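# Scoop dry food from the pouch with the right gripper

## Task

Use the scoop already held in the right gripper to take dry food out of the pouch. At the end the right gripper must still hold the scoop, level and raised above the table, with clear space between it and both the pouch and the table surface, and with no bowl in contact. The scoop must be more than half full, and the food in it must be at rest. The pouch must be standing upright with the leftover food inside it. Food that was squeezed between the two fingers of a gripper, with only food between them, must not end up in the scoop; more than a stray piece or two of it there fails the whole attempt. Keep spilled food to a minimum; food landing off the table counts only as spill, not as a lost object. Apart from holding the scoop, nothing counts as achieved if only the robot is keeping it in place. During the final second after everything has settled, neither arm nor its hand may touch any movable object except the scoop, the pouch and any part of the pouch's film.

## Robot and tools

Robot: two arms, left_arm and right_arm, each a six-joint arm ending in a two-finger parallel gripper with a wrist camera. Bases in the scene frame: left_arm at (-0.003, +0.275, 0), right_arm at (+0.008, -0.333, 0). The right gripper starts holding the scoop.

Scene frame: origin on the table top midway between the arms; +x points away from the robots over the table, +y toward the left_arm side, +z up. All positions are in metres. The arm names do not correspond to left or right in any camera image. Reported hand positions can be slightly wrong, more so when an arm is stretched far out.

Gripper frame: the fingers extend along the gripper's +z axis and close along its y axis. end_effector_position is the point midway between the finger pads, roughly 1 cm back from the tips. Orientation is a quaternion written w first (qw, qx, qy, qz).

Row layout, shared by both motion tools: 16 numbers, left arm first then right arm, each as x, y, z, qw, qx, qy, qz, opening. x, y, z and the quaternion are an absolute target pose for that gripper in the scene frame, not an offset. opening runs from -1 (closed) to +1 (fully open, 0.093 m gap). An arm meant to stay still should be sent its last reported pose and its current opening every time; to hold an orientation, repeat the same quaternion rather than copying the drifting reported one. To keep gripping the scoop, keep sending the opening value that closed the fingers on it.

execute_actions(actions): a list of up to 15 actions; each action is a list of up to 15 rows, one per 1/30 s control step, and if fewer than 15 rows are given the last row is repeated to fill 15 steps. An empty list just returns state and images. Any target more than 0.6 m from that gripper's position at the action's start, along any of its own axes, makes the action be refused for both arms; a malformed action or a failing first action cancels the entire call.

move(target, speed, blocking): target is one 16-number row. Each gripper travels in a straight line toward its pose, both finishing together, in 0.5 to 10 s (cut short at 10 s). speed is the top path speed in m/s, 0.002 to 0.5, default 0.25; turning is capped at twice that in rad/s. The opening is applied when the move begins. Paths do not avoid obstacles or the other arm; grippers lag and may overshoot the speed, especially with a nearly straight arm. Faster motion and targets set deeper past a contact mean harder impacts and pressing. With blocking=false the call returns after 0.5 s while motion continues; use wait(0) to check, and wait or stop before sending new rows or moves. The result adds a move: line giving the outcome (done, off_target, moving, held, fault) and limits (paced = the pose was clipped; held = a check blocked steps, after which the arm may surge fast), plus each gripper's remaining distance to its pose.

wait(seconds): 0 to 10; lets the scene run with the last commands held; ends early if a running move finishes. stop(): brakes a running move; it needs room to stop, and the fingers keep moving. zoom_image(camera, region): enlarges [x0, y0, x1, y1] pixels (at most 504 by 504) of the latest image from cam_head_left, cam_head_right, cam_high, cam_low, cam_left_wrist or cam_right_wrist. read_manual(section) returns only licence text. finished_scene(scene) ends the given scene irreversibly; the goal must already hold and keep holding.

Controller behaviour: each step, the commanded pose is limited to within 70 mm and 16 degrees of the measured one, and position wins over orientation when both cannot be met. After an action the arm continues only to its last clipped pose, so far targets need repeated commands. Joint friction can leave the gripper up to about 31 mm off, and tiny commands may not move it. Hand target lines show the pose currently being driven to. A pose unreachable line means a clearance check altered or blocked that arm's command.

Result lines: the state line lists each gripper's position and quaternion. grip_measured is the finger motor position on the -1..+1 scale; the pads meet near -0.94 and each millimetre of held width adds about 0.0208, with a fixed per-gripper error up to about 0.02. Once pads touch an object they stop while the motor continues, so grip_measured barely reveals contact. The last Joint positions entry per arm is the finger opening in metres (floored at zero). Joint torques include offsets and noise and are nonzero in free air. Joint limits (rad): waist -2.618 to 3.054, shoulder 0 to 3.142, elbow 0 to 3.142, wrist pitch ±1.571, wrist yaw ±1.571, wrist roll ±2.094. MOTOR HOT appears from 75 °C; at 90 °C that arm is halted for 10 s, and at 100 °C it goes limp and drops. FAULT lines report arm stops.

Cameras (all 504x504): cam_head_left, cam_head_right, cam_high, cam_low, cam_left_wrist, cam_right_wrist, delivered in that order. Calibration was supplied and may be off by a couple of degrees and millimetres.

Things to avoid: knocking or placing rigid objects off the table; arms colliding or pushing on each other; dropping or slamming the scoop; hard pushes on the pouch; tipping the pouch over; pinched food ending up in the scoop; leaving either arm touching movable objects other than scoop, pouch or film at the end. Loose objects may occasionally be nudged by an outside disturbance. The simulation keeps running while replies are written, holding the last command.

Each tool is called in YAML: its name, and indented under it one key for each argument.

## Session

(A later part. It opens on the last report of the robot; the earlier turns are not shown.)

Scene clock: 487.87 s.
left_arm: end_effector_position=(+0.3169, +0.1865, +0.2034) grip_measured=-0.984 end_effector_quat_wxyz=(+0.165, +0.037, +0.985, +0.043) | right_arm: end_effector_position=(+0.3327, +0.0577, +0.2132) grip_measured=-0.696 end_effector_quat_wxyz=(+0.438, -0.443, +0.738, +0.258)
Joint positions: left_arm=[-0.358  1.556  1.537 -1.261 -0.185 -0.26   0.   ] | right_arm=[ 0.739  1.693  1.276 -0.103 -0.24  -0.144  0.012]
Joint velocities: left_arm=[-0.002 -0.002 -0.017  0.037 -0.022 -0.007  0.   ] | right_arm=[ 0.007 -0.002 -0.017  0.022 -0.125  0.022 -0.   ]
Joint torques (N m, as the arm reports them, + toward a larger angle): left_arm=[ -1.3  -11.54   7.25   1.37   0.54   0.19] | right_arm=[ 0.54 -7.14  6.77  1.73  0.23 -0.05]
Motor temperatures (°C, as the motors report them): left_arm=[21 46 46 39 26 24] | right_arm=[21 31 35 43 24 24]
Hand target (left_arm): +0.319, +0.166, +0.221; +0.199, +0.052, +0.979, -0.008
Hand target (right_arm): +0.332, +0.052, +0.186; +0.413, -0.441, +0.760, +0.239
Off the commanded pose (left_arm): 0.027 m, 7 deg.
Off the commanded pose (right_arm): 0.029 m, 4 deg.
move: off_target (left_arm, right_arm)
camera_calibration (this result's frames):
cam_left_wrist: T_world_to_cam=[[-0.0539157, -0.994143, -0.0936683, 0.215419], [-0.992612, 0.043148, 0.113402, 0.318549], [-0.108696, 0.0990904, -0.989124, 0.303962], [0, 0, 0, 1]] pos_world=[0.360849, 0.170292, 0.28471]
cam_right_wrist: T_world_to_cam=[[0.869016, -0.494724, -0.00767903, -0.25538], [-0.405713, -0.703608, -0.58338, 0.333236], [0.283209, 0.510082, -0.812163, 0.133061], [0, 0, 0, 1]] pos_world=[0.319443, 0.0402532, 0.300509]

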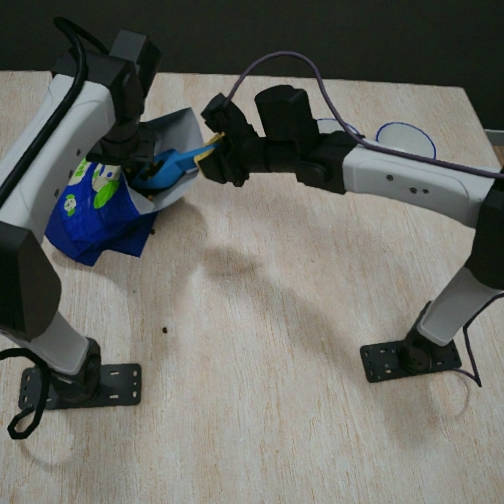

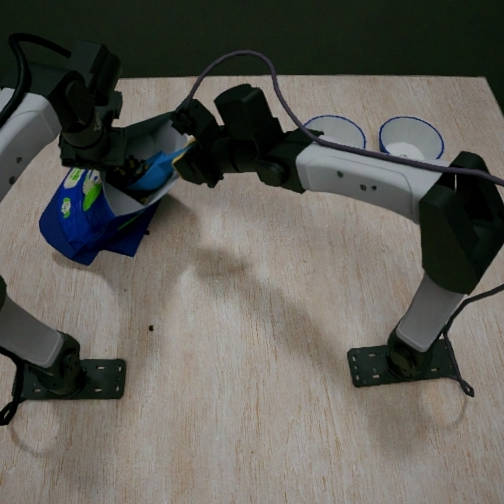

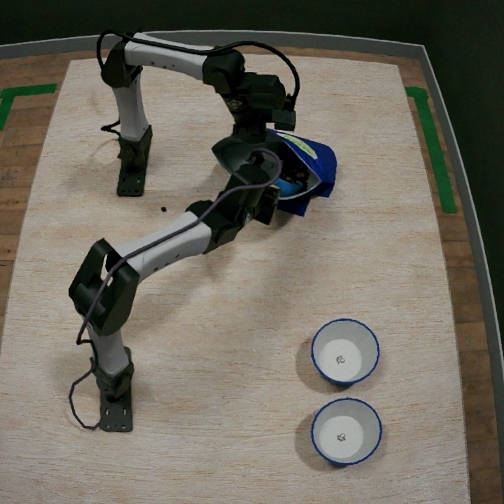

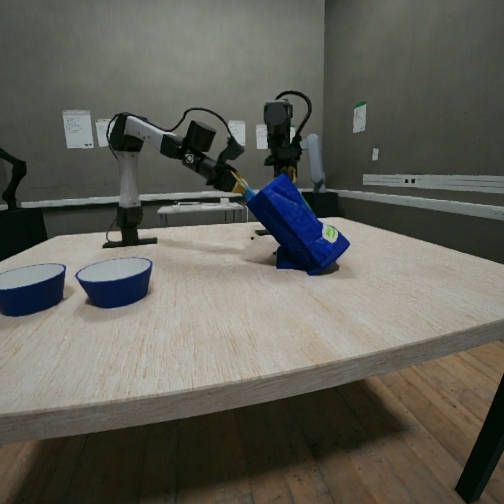

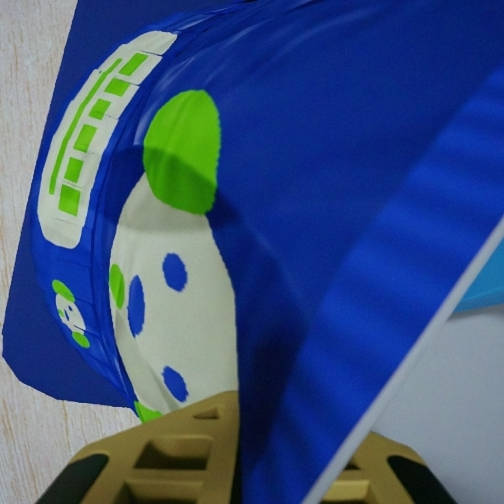

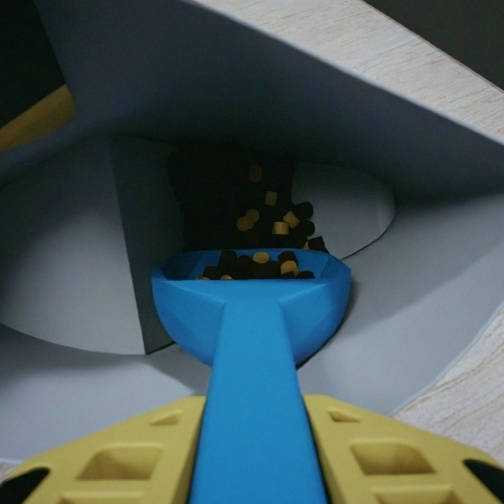

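move:
  target: [0.32,0.165,0.22,0.2,0.05,0.98,-0.01,-1, 0.345,0.075,0.165,0.366,-0.453,0.785,0.211,-1]
  speed: 0.025

Scene clock: 495.33 s.
left_arm: end_effector_position=(+0.3169, +0.1864, +0.2034) grip_measured=-0.984 end_effector_quat_wxyz=(+0.165, +0.037, +0.985, +0.043) | right_arm: end_effector_position=(+0.3456, +0.0816, +0.2075) grip_measured=-0.696 end_effector_quat_wxyz=(+0.413, -0.451, +0.752, +0.245)
Joint positions: left_arm=[-0.358  1.556  1.537 -1.261 -0.185 -0.26   0.   ] | right_arm=[ 0.761  1.816  1.455 -0.222 -0.215 -0.144  0.012]
Joint velocities: left_arm=[-0.017 -0.017  0.012  0.095 -0.081  0.051  0.   ] | right_arm=[ 0.007 -0.007  0.002 -0.022  0.022  0.037 -0.001]
Joint torques (N m, as the arm reports them, + toward a larger angle): left_arm=[ -1.34 -11.54   7.24   1.37   0.54   0.19] | right_arm=[ 0.74 -6.23  8.5   1.24  0.33 -0.15]
Motor temperatures (°C, as the motors report them): left_arm=[21 45 46 39 25 24] | right_arm=[21 32 35 42 24 24]
Hand target (left_arm): +0.319, +0.166, +0.220; +0.199, +0.052, +0.979, -0.008
Hand target (right_arm): +0.344, +0.074, +0.166; +0.366, -0.455, +0.784, +0.212
Off the commanded pose (left_arm): 0.027 m, 7 deg.
Off the commanded pose (right_arm): 0.043 m, 8 deg.
move: off_target (left_arm, right_arm)
camera_calibration (this result's frames):
cam_left_wrist: T_world_to_cam=[[-0.0540366, -0.994169, -0.0933216, 0.215329], [-0.992592, 0.0432953, 0.113515, 0.318477], [-0.108813, 0.0987643, -0.989144, 0.304057], [0, 0, 0, 1]] pos_world=[0.360839, 0.170255, 0.284699]
cam_right_wrist: T_world_to_cam=[[0.868695, -0.495245, -0.0100938, -0.254204], [-0.424827, -0.734387, -0.529338, 0.349841], [0.254739, 0.464121, -0.848351, 0.133723], [0, 0, 0, 1]] pos_world=[0.335382, 0.0689614, 0.296063]

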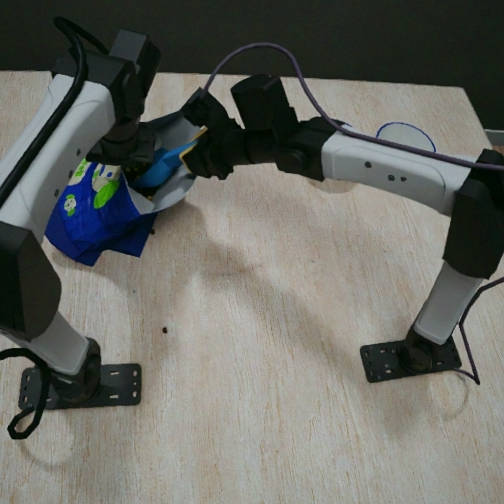

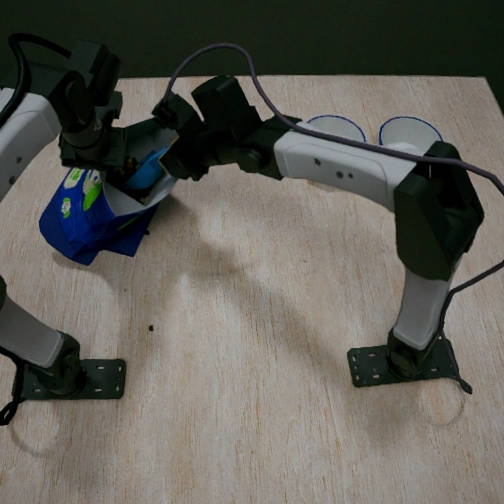

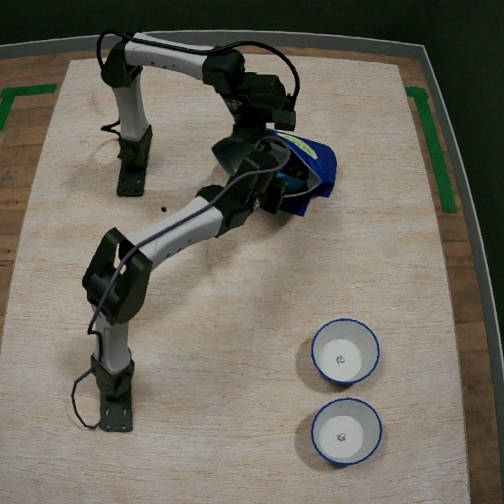

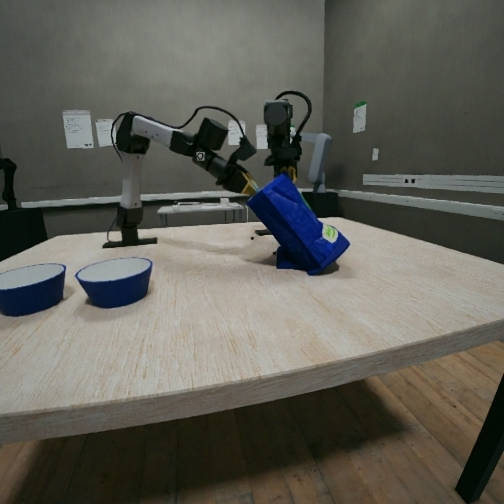

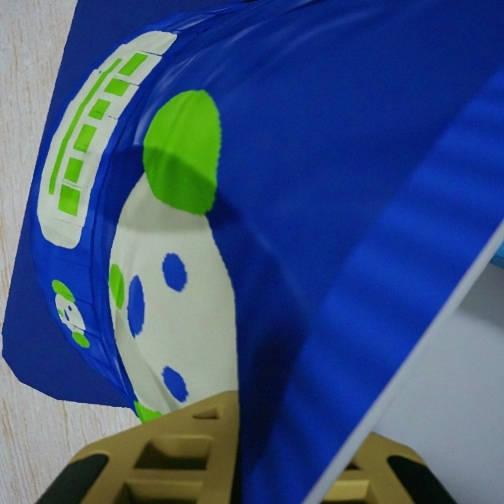

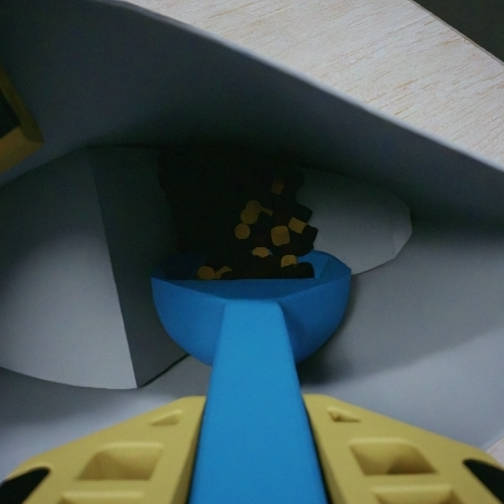

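move:
  target: [0.32,0.165,0.22,0.2,0.05,0.98,-0.01,-1, 0.358,0.098,0.155,0.366,-0.453,0.785,0.211,-1]
  speed: 0.02

move:
  target: [0.32,0.165,0.22,0.2,0.05,0.98,-0.01,-1, 0.355,0.09,0.15,0.497,-0.41,0.709,0.287,-1]
  speed: 0.02

Scene clock: 503.40 s.
left_arm: end_effector_position=(+0.3177, +0.1887, +0.2039) grip_measured=-0.984 end_effector_quat_wxyz=(+0.168, +0.036, +0.984, +0.049) | right_arm: end_effector_position=(+0.3512, +0.0904, +0.2104) grip_measured=-0.696 end_effector_quat_wxyz=(+0.404, -0.453, +0.757, +0.244)
Joint positions: left_arm=[-0.357  1.556  1.537 -1.261 -0.199 -0.26   0.   ] | right_arm=[ 0.764  1.865  1.544 -0.285 -0.215 -0.143  0.012]
Joint velocities: left_arm=[ 0.007  0.017 -0.002 -0.081 -0.066  0.037  0.   ] | right_arm=[ 0.007  0.007 -0.002 -0.051 -0.022 -0.051 -0.   ]
Joint torques (N m, as the arm reports them, + toward a larger angle): left_arm=[ -1.34 -11.53   7.29   1.35   0.65   0.19] | right_arm=[ 1.75 -3.41  8.    1.84  0.41 -0.07]
Motor temperatures (°C, as the motors report them): left_arm=[21 46 46 39 25 24] | right_arm=[21 32 36 41 24 24]
Hand target (left_arm): +0.319, +0.166, +0.221; +0.199, +0.052, +0.979, -0.008
Hand target (right_arm): +0.355, +0.094, +0.156; +0.366, -0.455, +0.784, +0.211
Off the commanded pose (left_arm): 0.029 m, 8 deg.
Off the commanded pose (right_arm): 0.056 m, 7 deg.
move: off_target (left_arm, right_arm)
camera_calibration (this result's frames):
cam_left_wrist: T_world_to_cam=[[-0.0491194, -0.99315, -0.106017, 0.218556], [-0.993344, 0.0375031, 0.10891, 0.32141], [-0.104188, 0.110661, -0.988382, 0.300502], [0, 0, 0, 1]] pos_world=[0.361314, 0.171752, 0.285176]
cam_right_wrist: T_world_to_cam=[[0.870033, -0.492728, -0.0161902, -0.254091], [-0.430615, -0.743549, -0.511571, 0.359347], [0.240027, 0.452055, -0.859089, 0.139116], [0, 0, 0, 1]] pos_world=[0.342417, 0.0791062, 0.29923]

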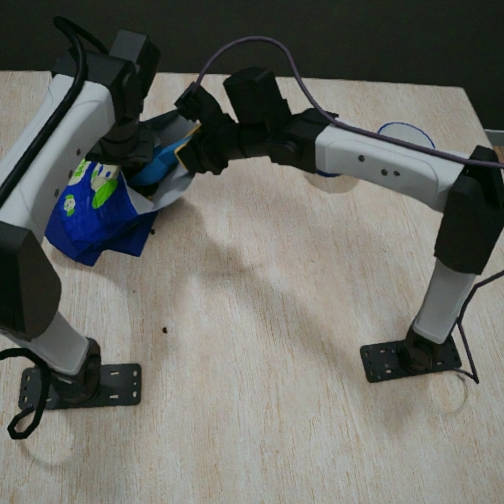

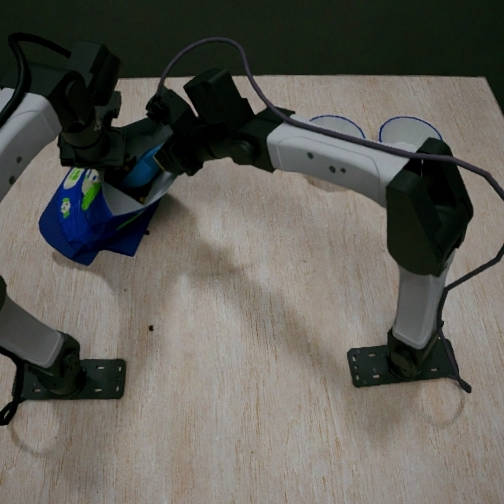

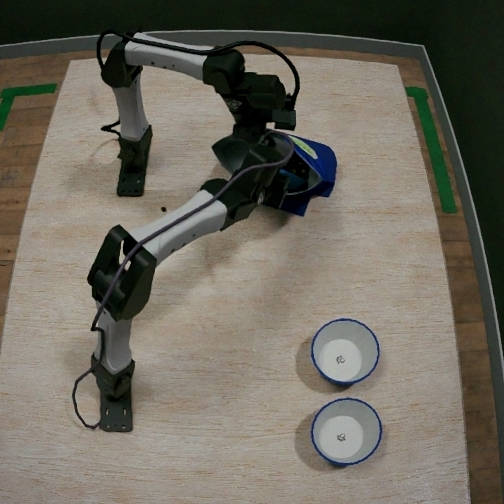

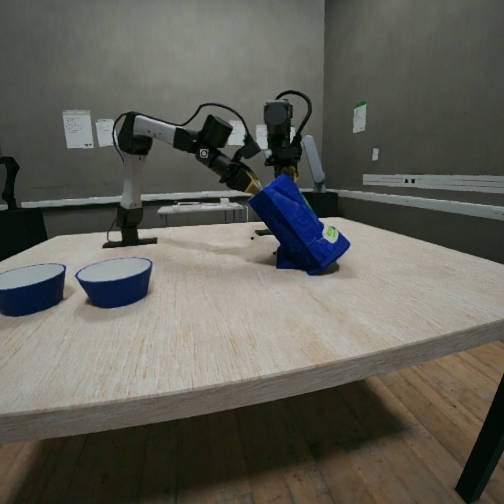

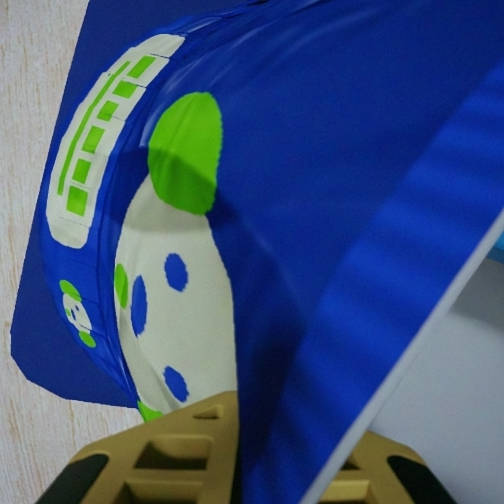

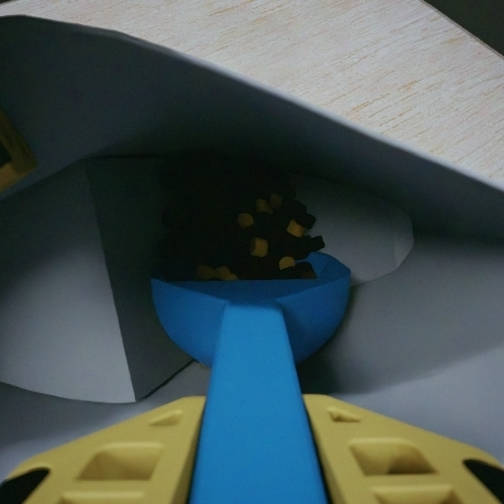

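Scene clock: 509.70 s.
left_arm: end_effector_position=(+0.3186, +0.1903, +0.2038) grip_measured=-0.984 end_effector_quat_wxyz=(+0.168, +0.034, +0.984, +0.051) | right_arm: end_effector_position=(+0.3472, +0.0905, +0.1893) grip_measured=-0.696 end_effector_quat_wxyz=(+0.518, -0.415, +0.684, +0.304)
Joint positions: left_arm=[-0.354  1.556  1.537 -1.259 -0.202 -0.26   0.   ] | right_arm=[ 0.76   1.829  1.133  0.404 -0.247 -0.089  0.012]
Joint velocities: left_arm=[-0.002 -0.007 -0.002  0.022 -0.037  0.051  0.   ] | right_arm=[-0.017 -0.002 -0.007  0.022  0.051 -0.095  0.001]
Joint torques (N m, as the arm reports them, + toward a larger angle): left_arm=[ -1.59 -11.62   7.3    1.34   0.66   0.19] | right_arm=[ 0.2  -4.78  6.83  2.18  0.28 -0.05]
Motor temperatures (°C, as the motors report them): left_arm=[21 45 46 39 25 24] | right_arm=[21 32 35 43 24 24]
Hand target (left_arm): +0.319, +0.166, +0.221; +0.199, +0.052, +0.979, -0.008
Hand target (right_arm): +0.353, +0.088, +0.151; +0.497, -0.410, +0.709, +0.285
Off the commanded pose (left_arm): 0.030 m, 8 deg.
Off the commanded pose (right_arm): 0.040 m, 4 deg.
move: off_target (left_arm, right_arm)
camera_calibration (this result's frames):
cam_left_wrist: T_world_to_cam=[[-0.0442723, -0.993105, -0.108548, 0.219108], [-0.993697, 0.0325746, 0.107264, 0.323602], [-0.102988, 0.112612, -0.988287, 0.299612], [0, 0, 0, 1]] pos_world=[0.362119, 0.173316, 0.285176]
cam_right_wrist: T_world_to_cam=[[0.87269, -0.488244, -0.00540982, -0.25428], [-0.328146, -0.578254, -0.746956, 0.340876], [0.361569, 0.653636, -0.664852, 0.024722], [0, 0, 0, 1]] pos_world=[0.324826, 0.0568026, 0.26968]

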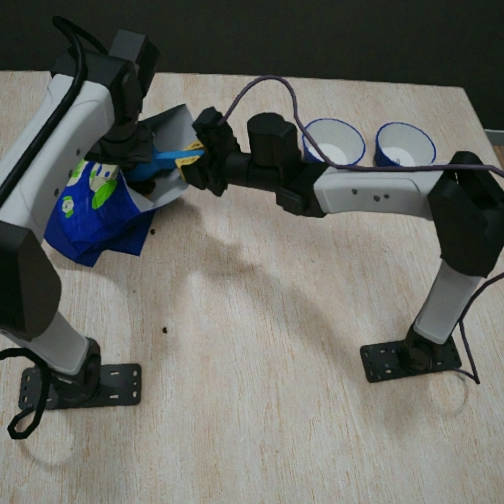

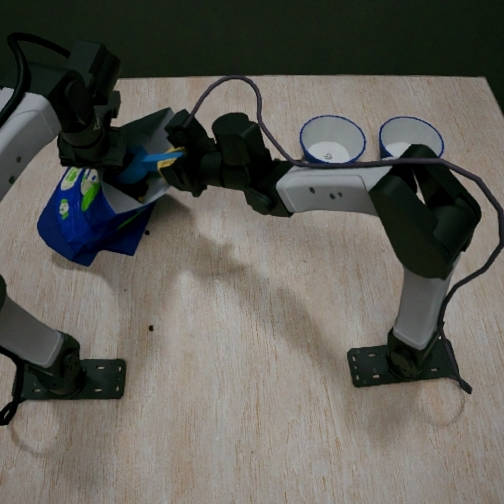

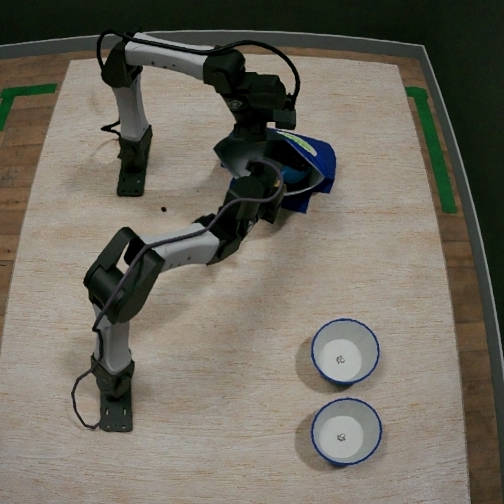

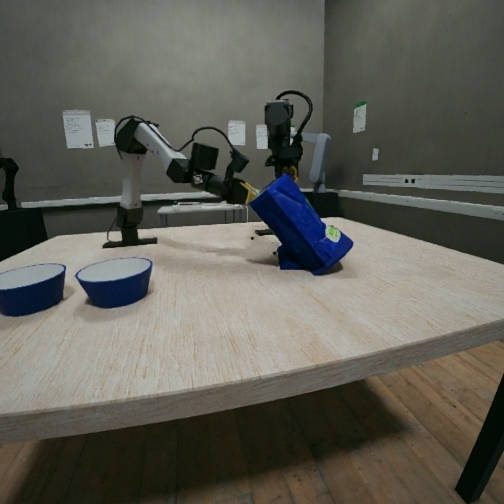

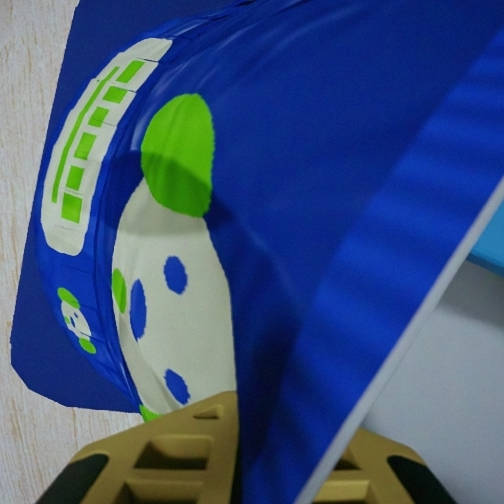

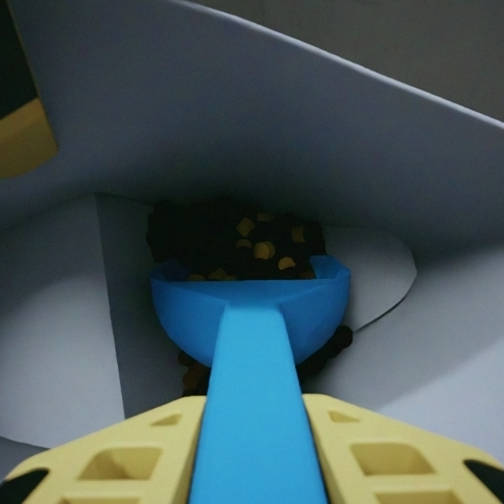

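move:
  target: [0.32,0.165,0.22,0.2,0.05,0.98,-0.01,-1, 0.335,0.068,0.175,0.59,-0.365,0.633,0.341,-1]
  speed: 0.02

move:
  target: [0.32,0.165,0.22,0.2,0.05,0.98,-0.01,-1, 0.315,0.03,0.195,0.654,-0.328,0.568,0.377,-1]
  speed: 0.02

move:
  target: [0.32,0.165,0.22,0.2,0.05,0.98,-0.01,-1, 0.275,-0.045,0.245,0.70,-0.294,0.509,0.405,-1]
  speed: 0.025

zoom_image:
  camera: "cam_high"
  region: [190, 110, 350, 250]

Scene clock: 522.77 s.
left_arm: end_effector_position=(+0.3183, +0.1895, +0.2031) grip_measured=-0.984 end_effector_quat_wxyz=(+0.166, +0.034, +0.984, +0.048) | right_arm: end_effector_position=(+0.3331, +0.0717, +0.1879) grip_measured=-0.696 end_effector_quat_wxyz=(+0.596, -0.367, +0.626, +0.344)
Joint positions: left_arm=[-0.353  1.558  1.537 -1.26  -0.195 -0.26   0.   ] | right_arm=[ 0.758  1.844  0.881  0.907 -0.236 -0.019  0.012]
Joint velocities: left_arm=[-0.007  0.002  0.002  0.037 -0.022 -0.022  0.   ] | right_arm=[ 0.002  0.017 -0.002 -0.066  0.051 -0.007  0.   ]
Joint torques (N m, as the arm reports them, + toward a larger angle): left_arm=[ -1.63 -11.77   7.25   1.34   0.62   0.19] | right_arm=[-0.31 -7.47  5.97  2.25  0.08 -0.09]
Motor temperatures (°C, as the motors report them): left_arm=[21 46 46 39 25 24] | right_arm=[21 32 35 44 24 24]
Hand target (left_arm): +0.319, +0.166, +0.221; +0.198, +0.052, +0.979, -0.008
Hand target (right_arm): +0.335, +0.068, +0.175; +0.591, -0.365, +0.634, +0.340
Off the commanded pose (left_arm): 0.030 m, 8 deg.
Off the commanded pose (right_arm): 0.014 m, 1 deg.
move: off_target (left_arm, right_arm)
camera_calibration (this result's frames):
cam_left_wrist: T_world_to_cam=[[-0.0459412, -0.993617, -0.103023, 0.2177], [-0.99317, 0.0343594, 0.111503, 0.322037], [-0.107251, 0.107442, -0.98841, 0.301298], [0, 0, 0, 1]] pos_world=[0.362154, 0.172873, 0.284326]
cam_right_wrist: T_world_to_cam=[[0.86202, -0.50655, -0.0181148, -0.243893], [-0.255786, -0.403873, -0.878328, 0.312436], [0.437601, 0.76177, -0.477715, -0.0270241], [0, 0, 0, 1]] pos_world=[0.301983, 0.0232268, 0.257093]

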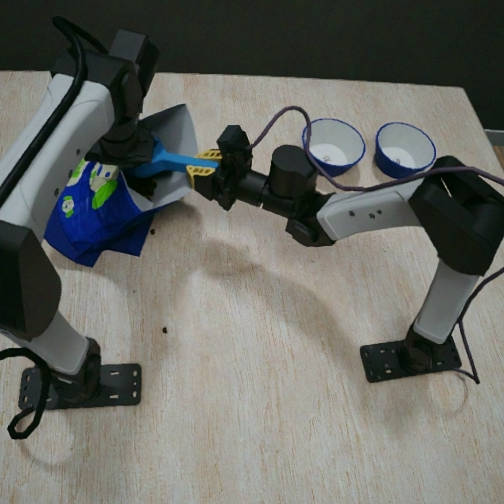

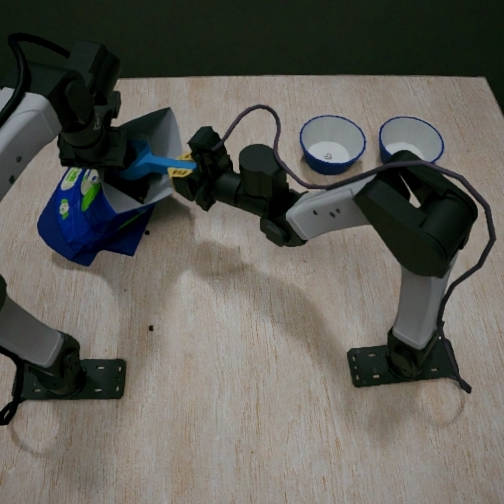

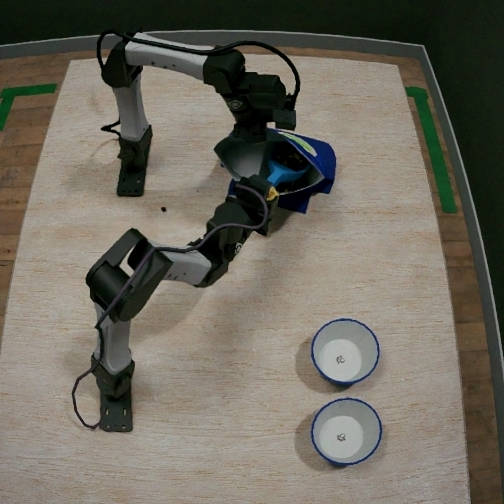

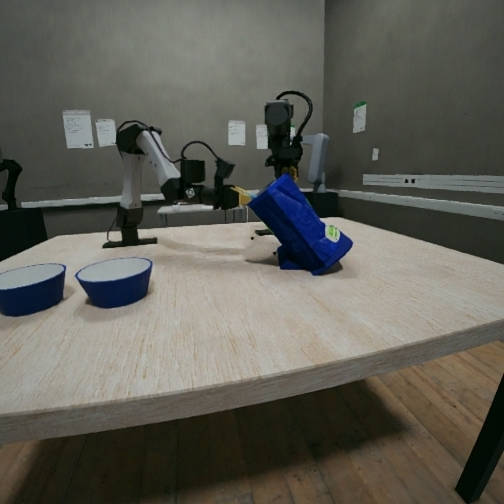

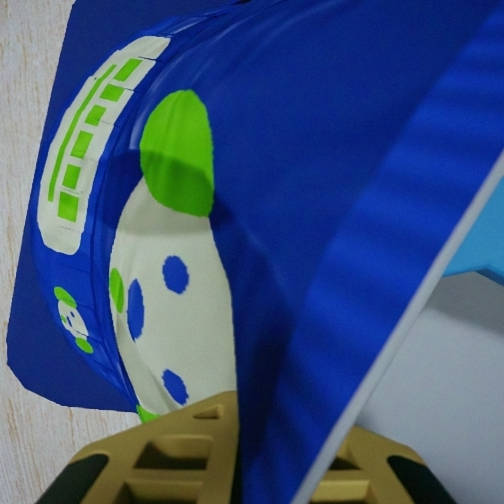

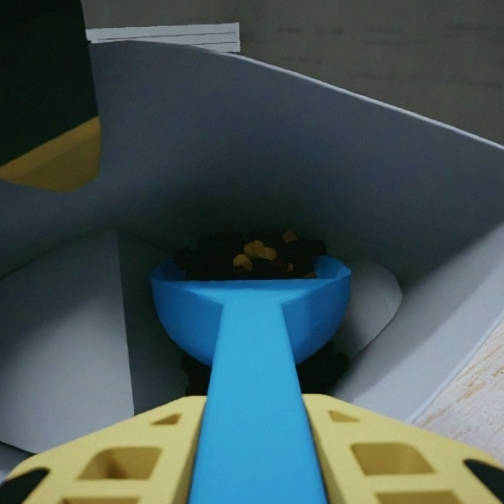

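Scene clock: 527.83 s.
left_arm: end_effector_position=(+0.3180, +0.1895, +0.2030) grip_measured=-0.984 end_effector_quat_wxyz=(+0.165, +0.034, +0.985, +0.048) | right_arm: end_effector_position=(+0.3140, +0.0345, +0.1951) grip_measured=-0.696 end_effector_quat_wxyz=(+0.650, -0.332, +0.573, +0.372)
Joint positions: left_arm=[-0.352  1.558  1.537 -1.261 -0.193 -0.26   0.   ] | right_arm=[ 0.727  1.844  0.671  1.298 -0.258  0.027  0.012]
Joint velocities: left_arm=[-0.002 -0.002 -0.007 -0.022  0.037 -0.007  0.   ] | right_arm=[-0.012 -0.002 -0.007  0.037 -0.022 -0.022 -0.001]
Joint torques (N m, as the arm reports them, + toward a larger angle): left_arm=[ -1.64 -11.79   7.26   1.36   0.61   0.19] | right_arm=[-0.62 -7.16  5.22  2.35  0.02 -0.03]
Motor temperatures (°C, as the motors report them): left_arm=[21 45 46 39 25 24] | right_arm=[21 33 35 44 24 24]
Hand target (left_arm): +0.319, +0.166, +0.221; +0.198, +0.052, +0.979, -0.008
Hand target (right_arm): +0.315, +0.030, +0.195; +0.654, -0.327, +0.569, +0.376
Off the commanded pose (left_arm): 0.030 m, 8 deg.
Off the commanded pose (right_arm): 0.005 m, 1 deg.
move: off_target (left_arm)
camera_calibration (this result's frames):
cam_left_wrist: T_world_to_cam=[[-0.0461568, -0.993714, -0.101986, 0.217523], [-0.99299, 0.0345216, 0.113042, 0.321366], [-0.108811, 0.106489, -0.988342, 0.301809], [0, 0, 0, 1]] pos_world=[0.361993, 0.172923, 0.284147]
cam_right_wrist: T_world_to_cam=[[0.859514, -0.510691, -0.0207563, -0.244726], [-0.178715, -0.262242, -0.948309, 0.283426], [0.47885, 0.818794, -0.316669, -0.0332423], [0, 0, 0, 1]] pos_world=[0.276916, -0.0234344, 0.253169]

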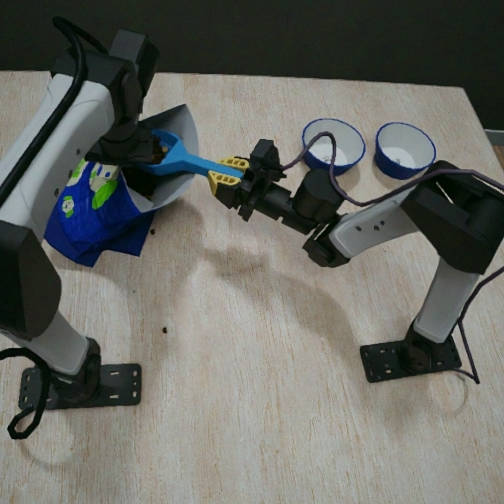

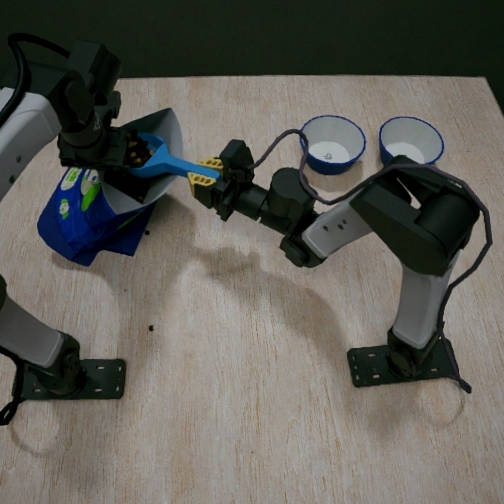

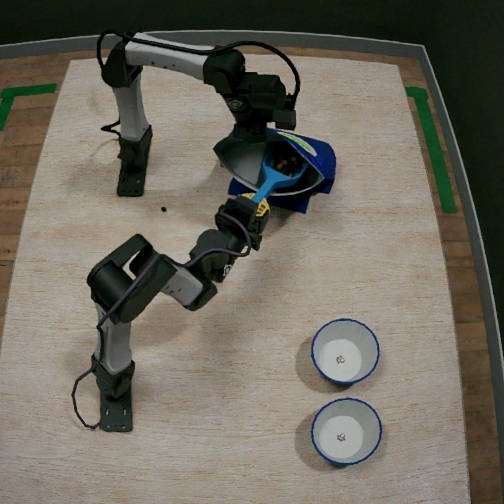

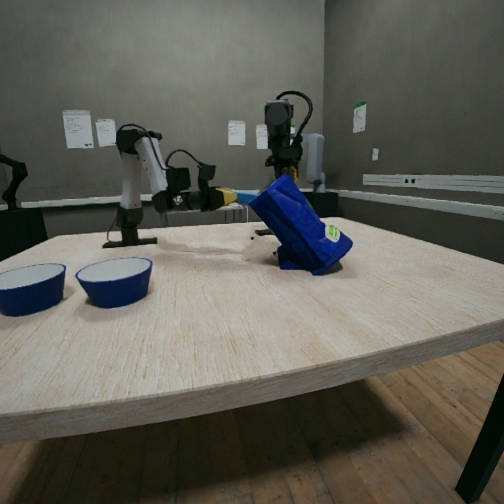

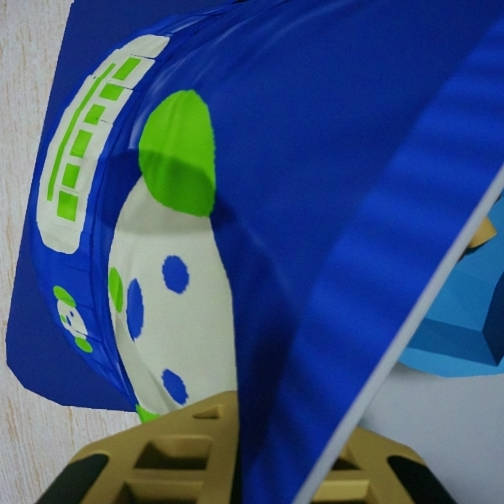

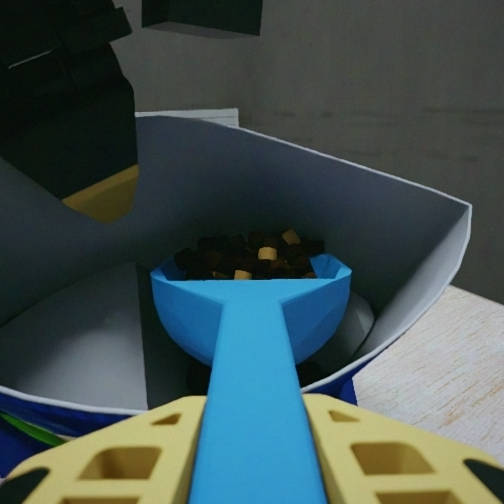

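Scene clock: 532.20 s.
left_arm: end_effector_position=(+0.3180, +0.1894, +0.2029) grip_measured=-0.984 end_effector_quat_wxyz=(+0.165, +0.034, +0.985, +0.047) | right_arm: end_effector_position=(+0.2784, -0.0378, +0.2302) grip_measured=-0.696 end_effector_quat_wxyz=(+0.685, -0.300, +0.530, +0.399)
Joint positions: left_arm=[-0.352  1.558  1.537 -1.261 -0.192 -0.26   0.   ] | right_arm=[ 0.627  1.625  0.396  1.507 -0.345  0.109  0.012]
Joint velocities: left_arm=[ 0.002 -0.017 -0.007 -0.051 -0.037 -0.007  0.   ] | right_arm=[-0.012 -0.002 -0.002 -0.022 -0.051 -0.022  0.001]
Joint torques (N m, as the arm reports them, + toward a larger angle): left_arm=[ -1.67 -11.8    7.25   1.36   0.6    0.2 ] | right_arm=[-0.59 -7.18  4.83  2.26  0.06 -0.05]
Motor temperatures (°C, as the motors report them): left_arm=[21 45 46 39 25 24] | right_arm=[21 34 34 45 24 24]
Hand target (left_arm): +0.319, +0.166, +0.221; +0.198, +0.052, +0.979, -0.008
Hand target (right_arm): +0.274, -0.045, +0.244; +0.700, -0.294, +0.510, +0.404
Off the commanded pose (left_arm): 0.030 m, 8 deg.
Off the commanded pose (right_arm): 0.017 m, 3 deg.
move: off_target (left_arm, right_arm)
camera_calibration (this result's frames):
cam_left_wrist: T_world_to_cam=[[-0.0461403, -0.993821, -0.100947, 0.217265], [-0.992949, 0.0345826, 0.113387, 0.321254], [-0.109195, 0.105467, -0.988409, 0.302107], [0, 0, 0, 1]] pos_world=[0.362002, 0.17295, 0.284112]
cam_right_wrist: T_world_to_cam=[[0.861524, -0.506184, -0.0394246, -0.246383], [-0.125828, -0.13764, -0.982457, 0.289209], [0.491878, 0.851372, -0.182272, 0.0207986], [0, 0, 0, 1]] pos_world=[0.238425, -0.102616, 0.278213]

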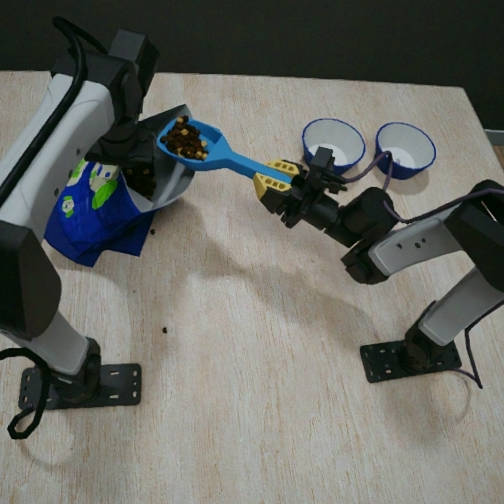

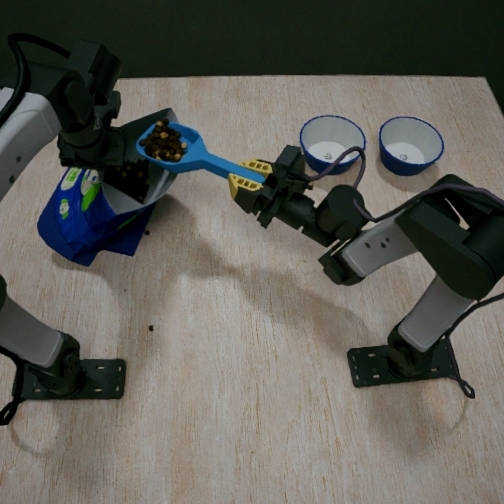

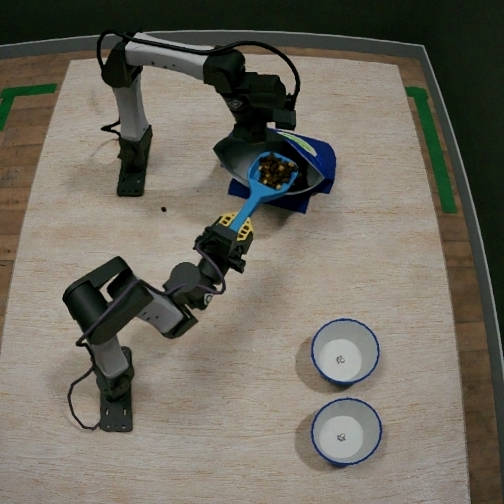

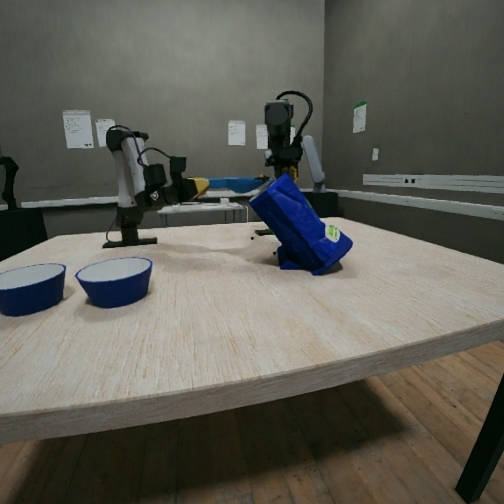

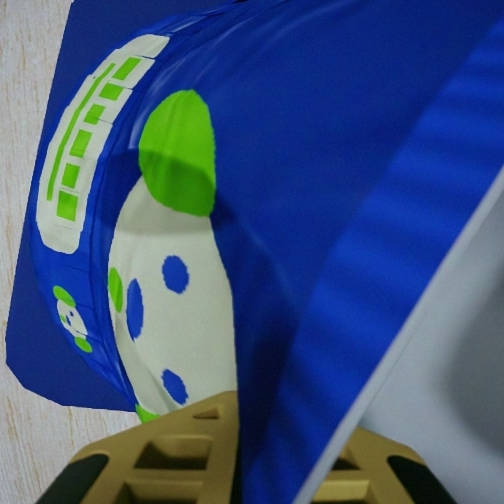

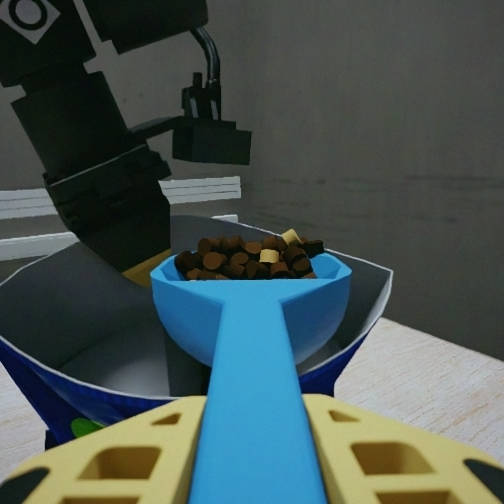

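Region (190, 110, 350, 250) of cam_high's 504x504 image, scaled by 3.150, with more detail than that image has; it fills the top 441 rows of this view, and the rest is white.

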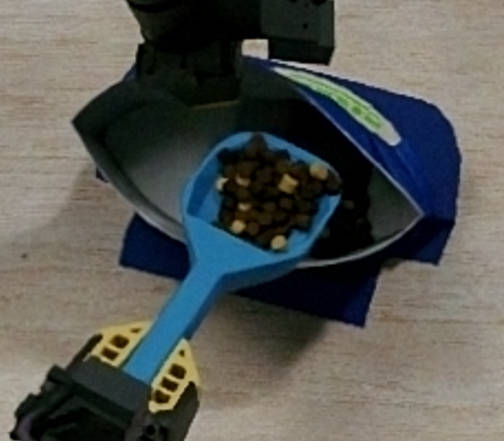

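move:
  target: [0.32,0.165,0.22,0.2,0.05,0.98,-0.01,-1, 0.265,-0.07,0.34,0.785,-0.211,0.366,0.453,-1]
  speed: 0.04

zoom_image:
  camera: "cam_high"
  region: [190, 80, 350, 250]

Scene clock: 543.27 s.
left_arm: end_effector_position=(+0.3180, +0.1895, +0.2029) grip_measured=-0.984 end_effector_quat_wxyz=(+0.165, +0.034, +0.985, +0.047) | right_arm: end_effector_position=(+0.2654, -0.0616, +0.3139) grip_measured=-0.696 end_effector_quat_wxyz=(+0.741, -0.243, +0.454, +0.431)
Joint positions: left_arm=[-0.352  1.558  1.537 -1.261 -0.192 -0.26   0.   ] | right_arm=[ 0.619  1.444  0.426  1.531 -0.299  0.201  0.012]
Joint velocities: left_arm=[-0.012 -0.012 -0.017  0.007 -0.022 -0.037  0.   ] | right_arm=[ 0.002 -0.002  0.007 -0.007 -0.007 -0.007 -0.   ]
Joint torques (N m, as the arm reports them, + toward a larger angle): left_arm=[ -1.68 -11.78   7.23   1.36   0.59   0.19] | right_arm=[-0.62 -6.1   8.63  1.98  0.22 -0.04]
Motor temperatures (°C, as the motors report them): left_arm=[21 46 46 39 25 24] | right_arm=[21 34 34 45 24 24]
Hand target (left_arm): +0.319, +0.166, +0.221; +0.198, +0.052, +0.979, -0.008
Hand target (right_arm): +0.263, -0.071, +0.340; +0.765, -0.227, +0.421, +0.433
Off the commanded pose (left_arm): 0.030 m, 8 deg.
Off the commanded pose (right_arm): 0.027 m, 12 deg.
joint sent to its limit (right arm) — the command would take joint 4 (wrist pitch) past its upper limit, so that joint was sent only as far as its limit.
move: off_target (left_arm, right_arm)
camera_calibration (this result's frames):
cam_left_wrist: T_world_to_cam=[[-0.0458819, -0.993868, -0.1006, 0.217183], [-0.992944, 0.0343505, 0.113502, 0.321286], [-0.10935, 0.105098, -0.988432, 0.302214], [0, 0, 0, 1]] pos_world=[0.36203, 0.173053, 0.2841]
cam_right_wrist: T_world_to_cam=[[0.858057, -0.510003, -0.0602923, -0.236719], [-0.0289519, 0.0691764, -0.997184, 0.358184], [0.512737, 0.857387, 0.0445918, -0.0136881], [0, 0, 0, 1]] pos_world=[0.220507, -0.133769, 0.343514]

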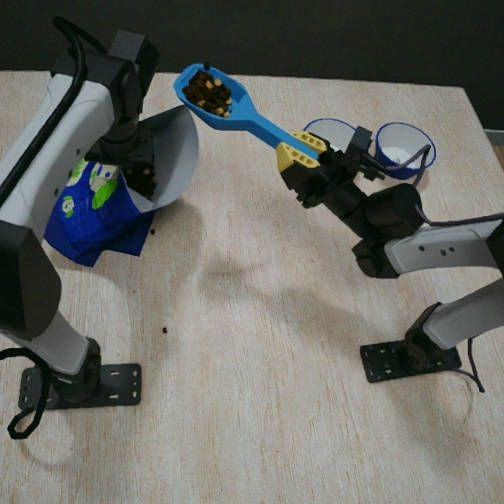

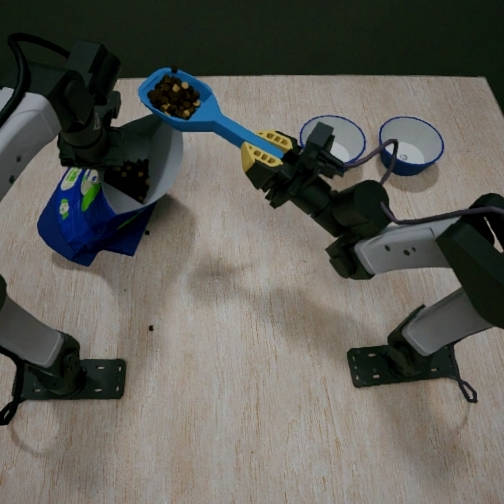

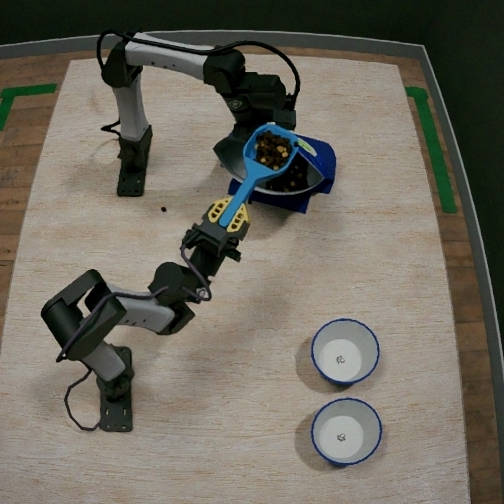

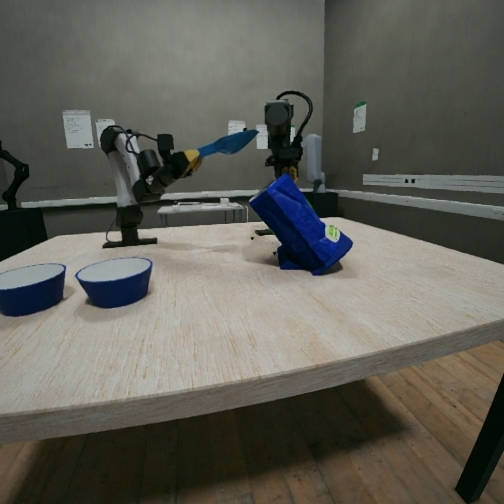

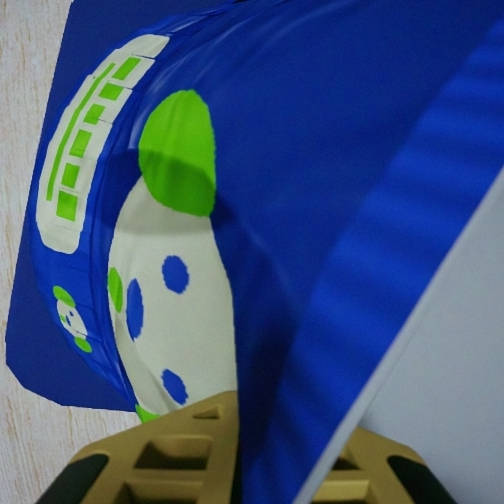

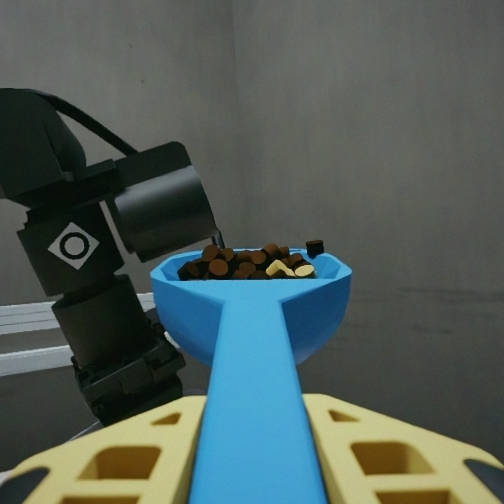

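Region (190, 80, 350, 250) of cam_high's 504x504 image, scaled by 2.965, with more detail than that image has; it fills the left 474 columns of this view, and the rest is white.

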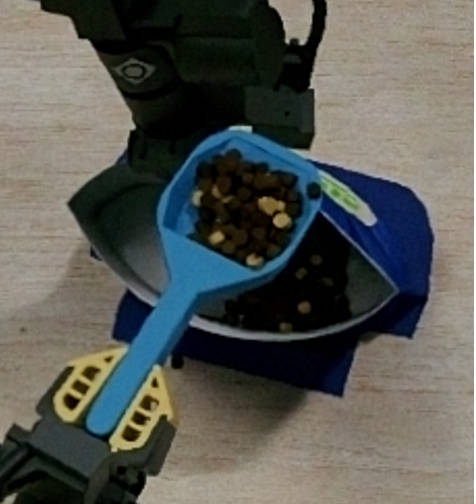

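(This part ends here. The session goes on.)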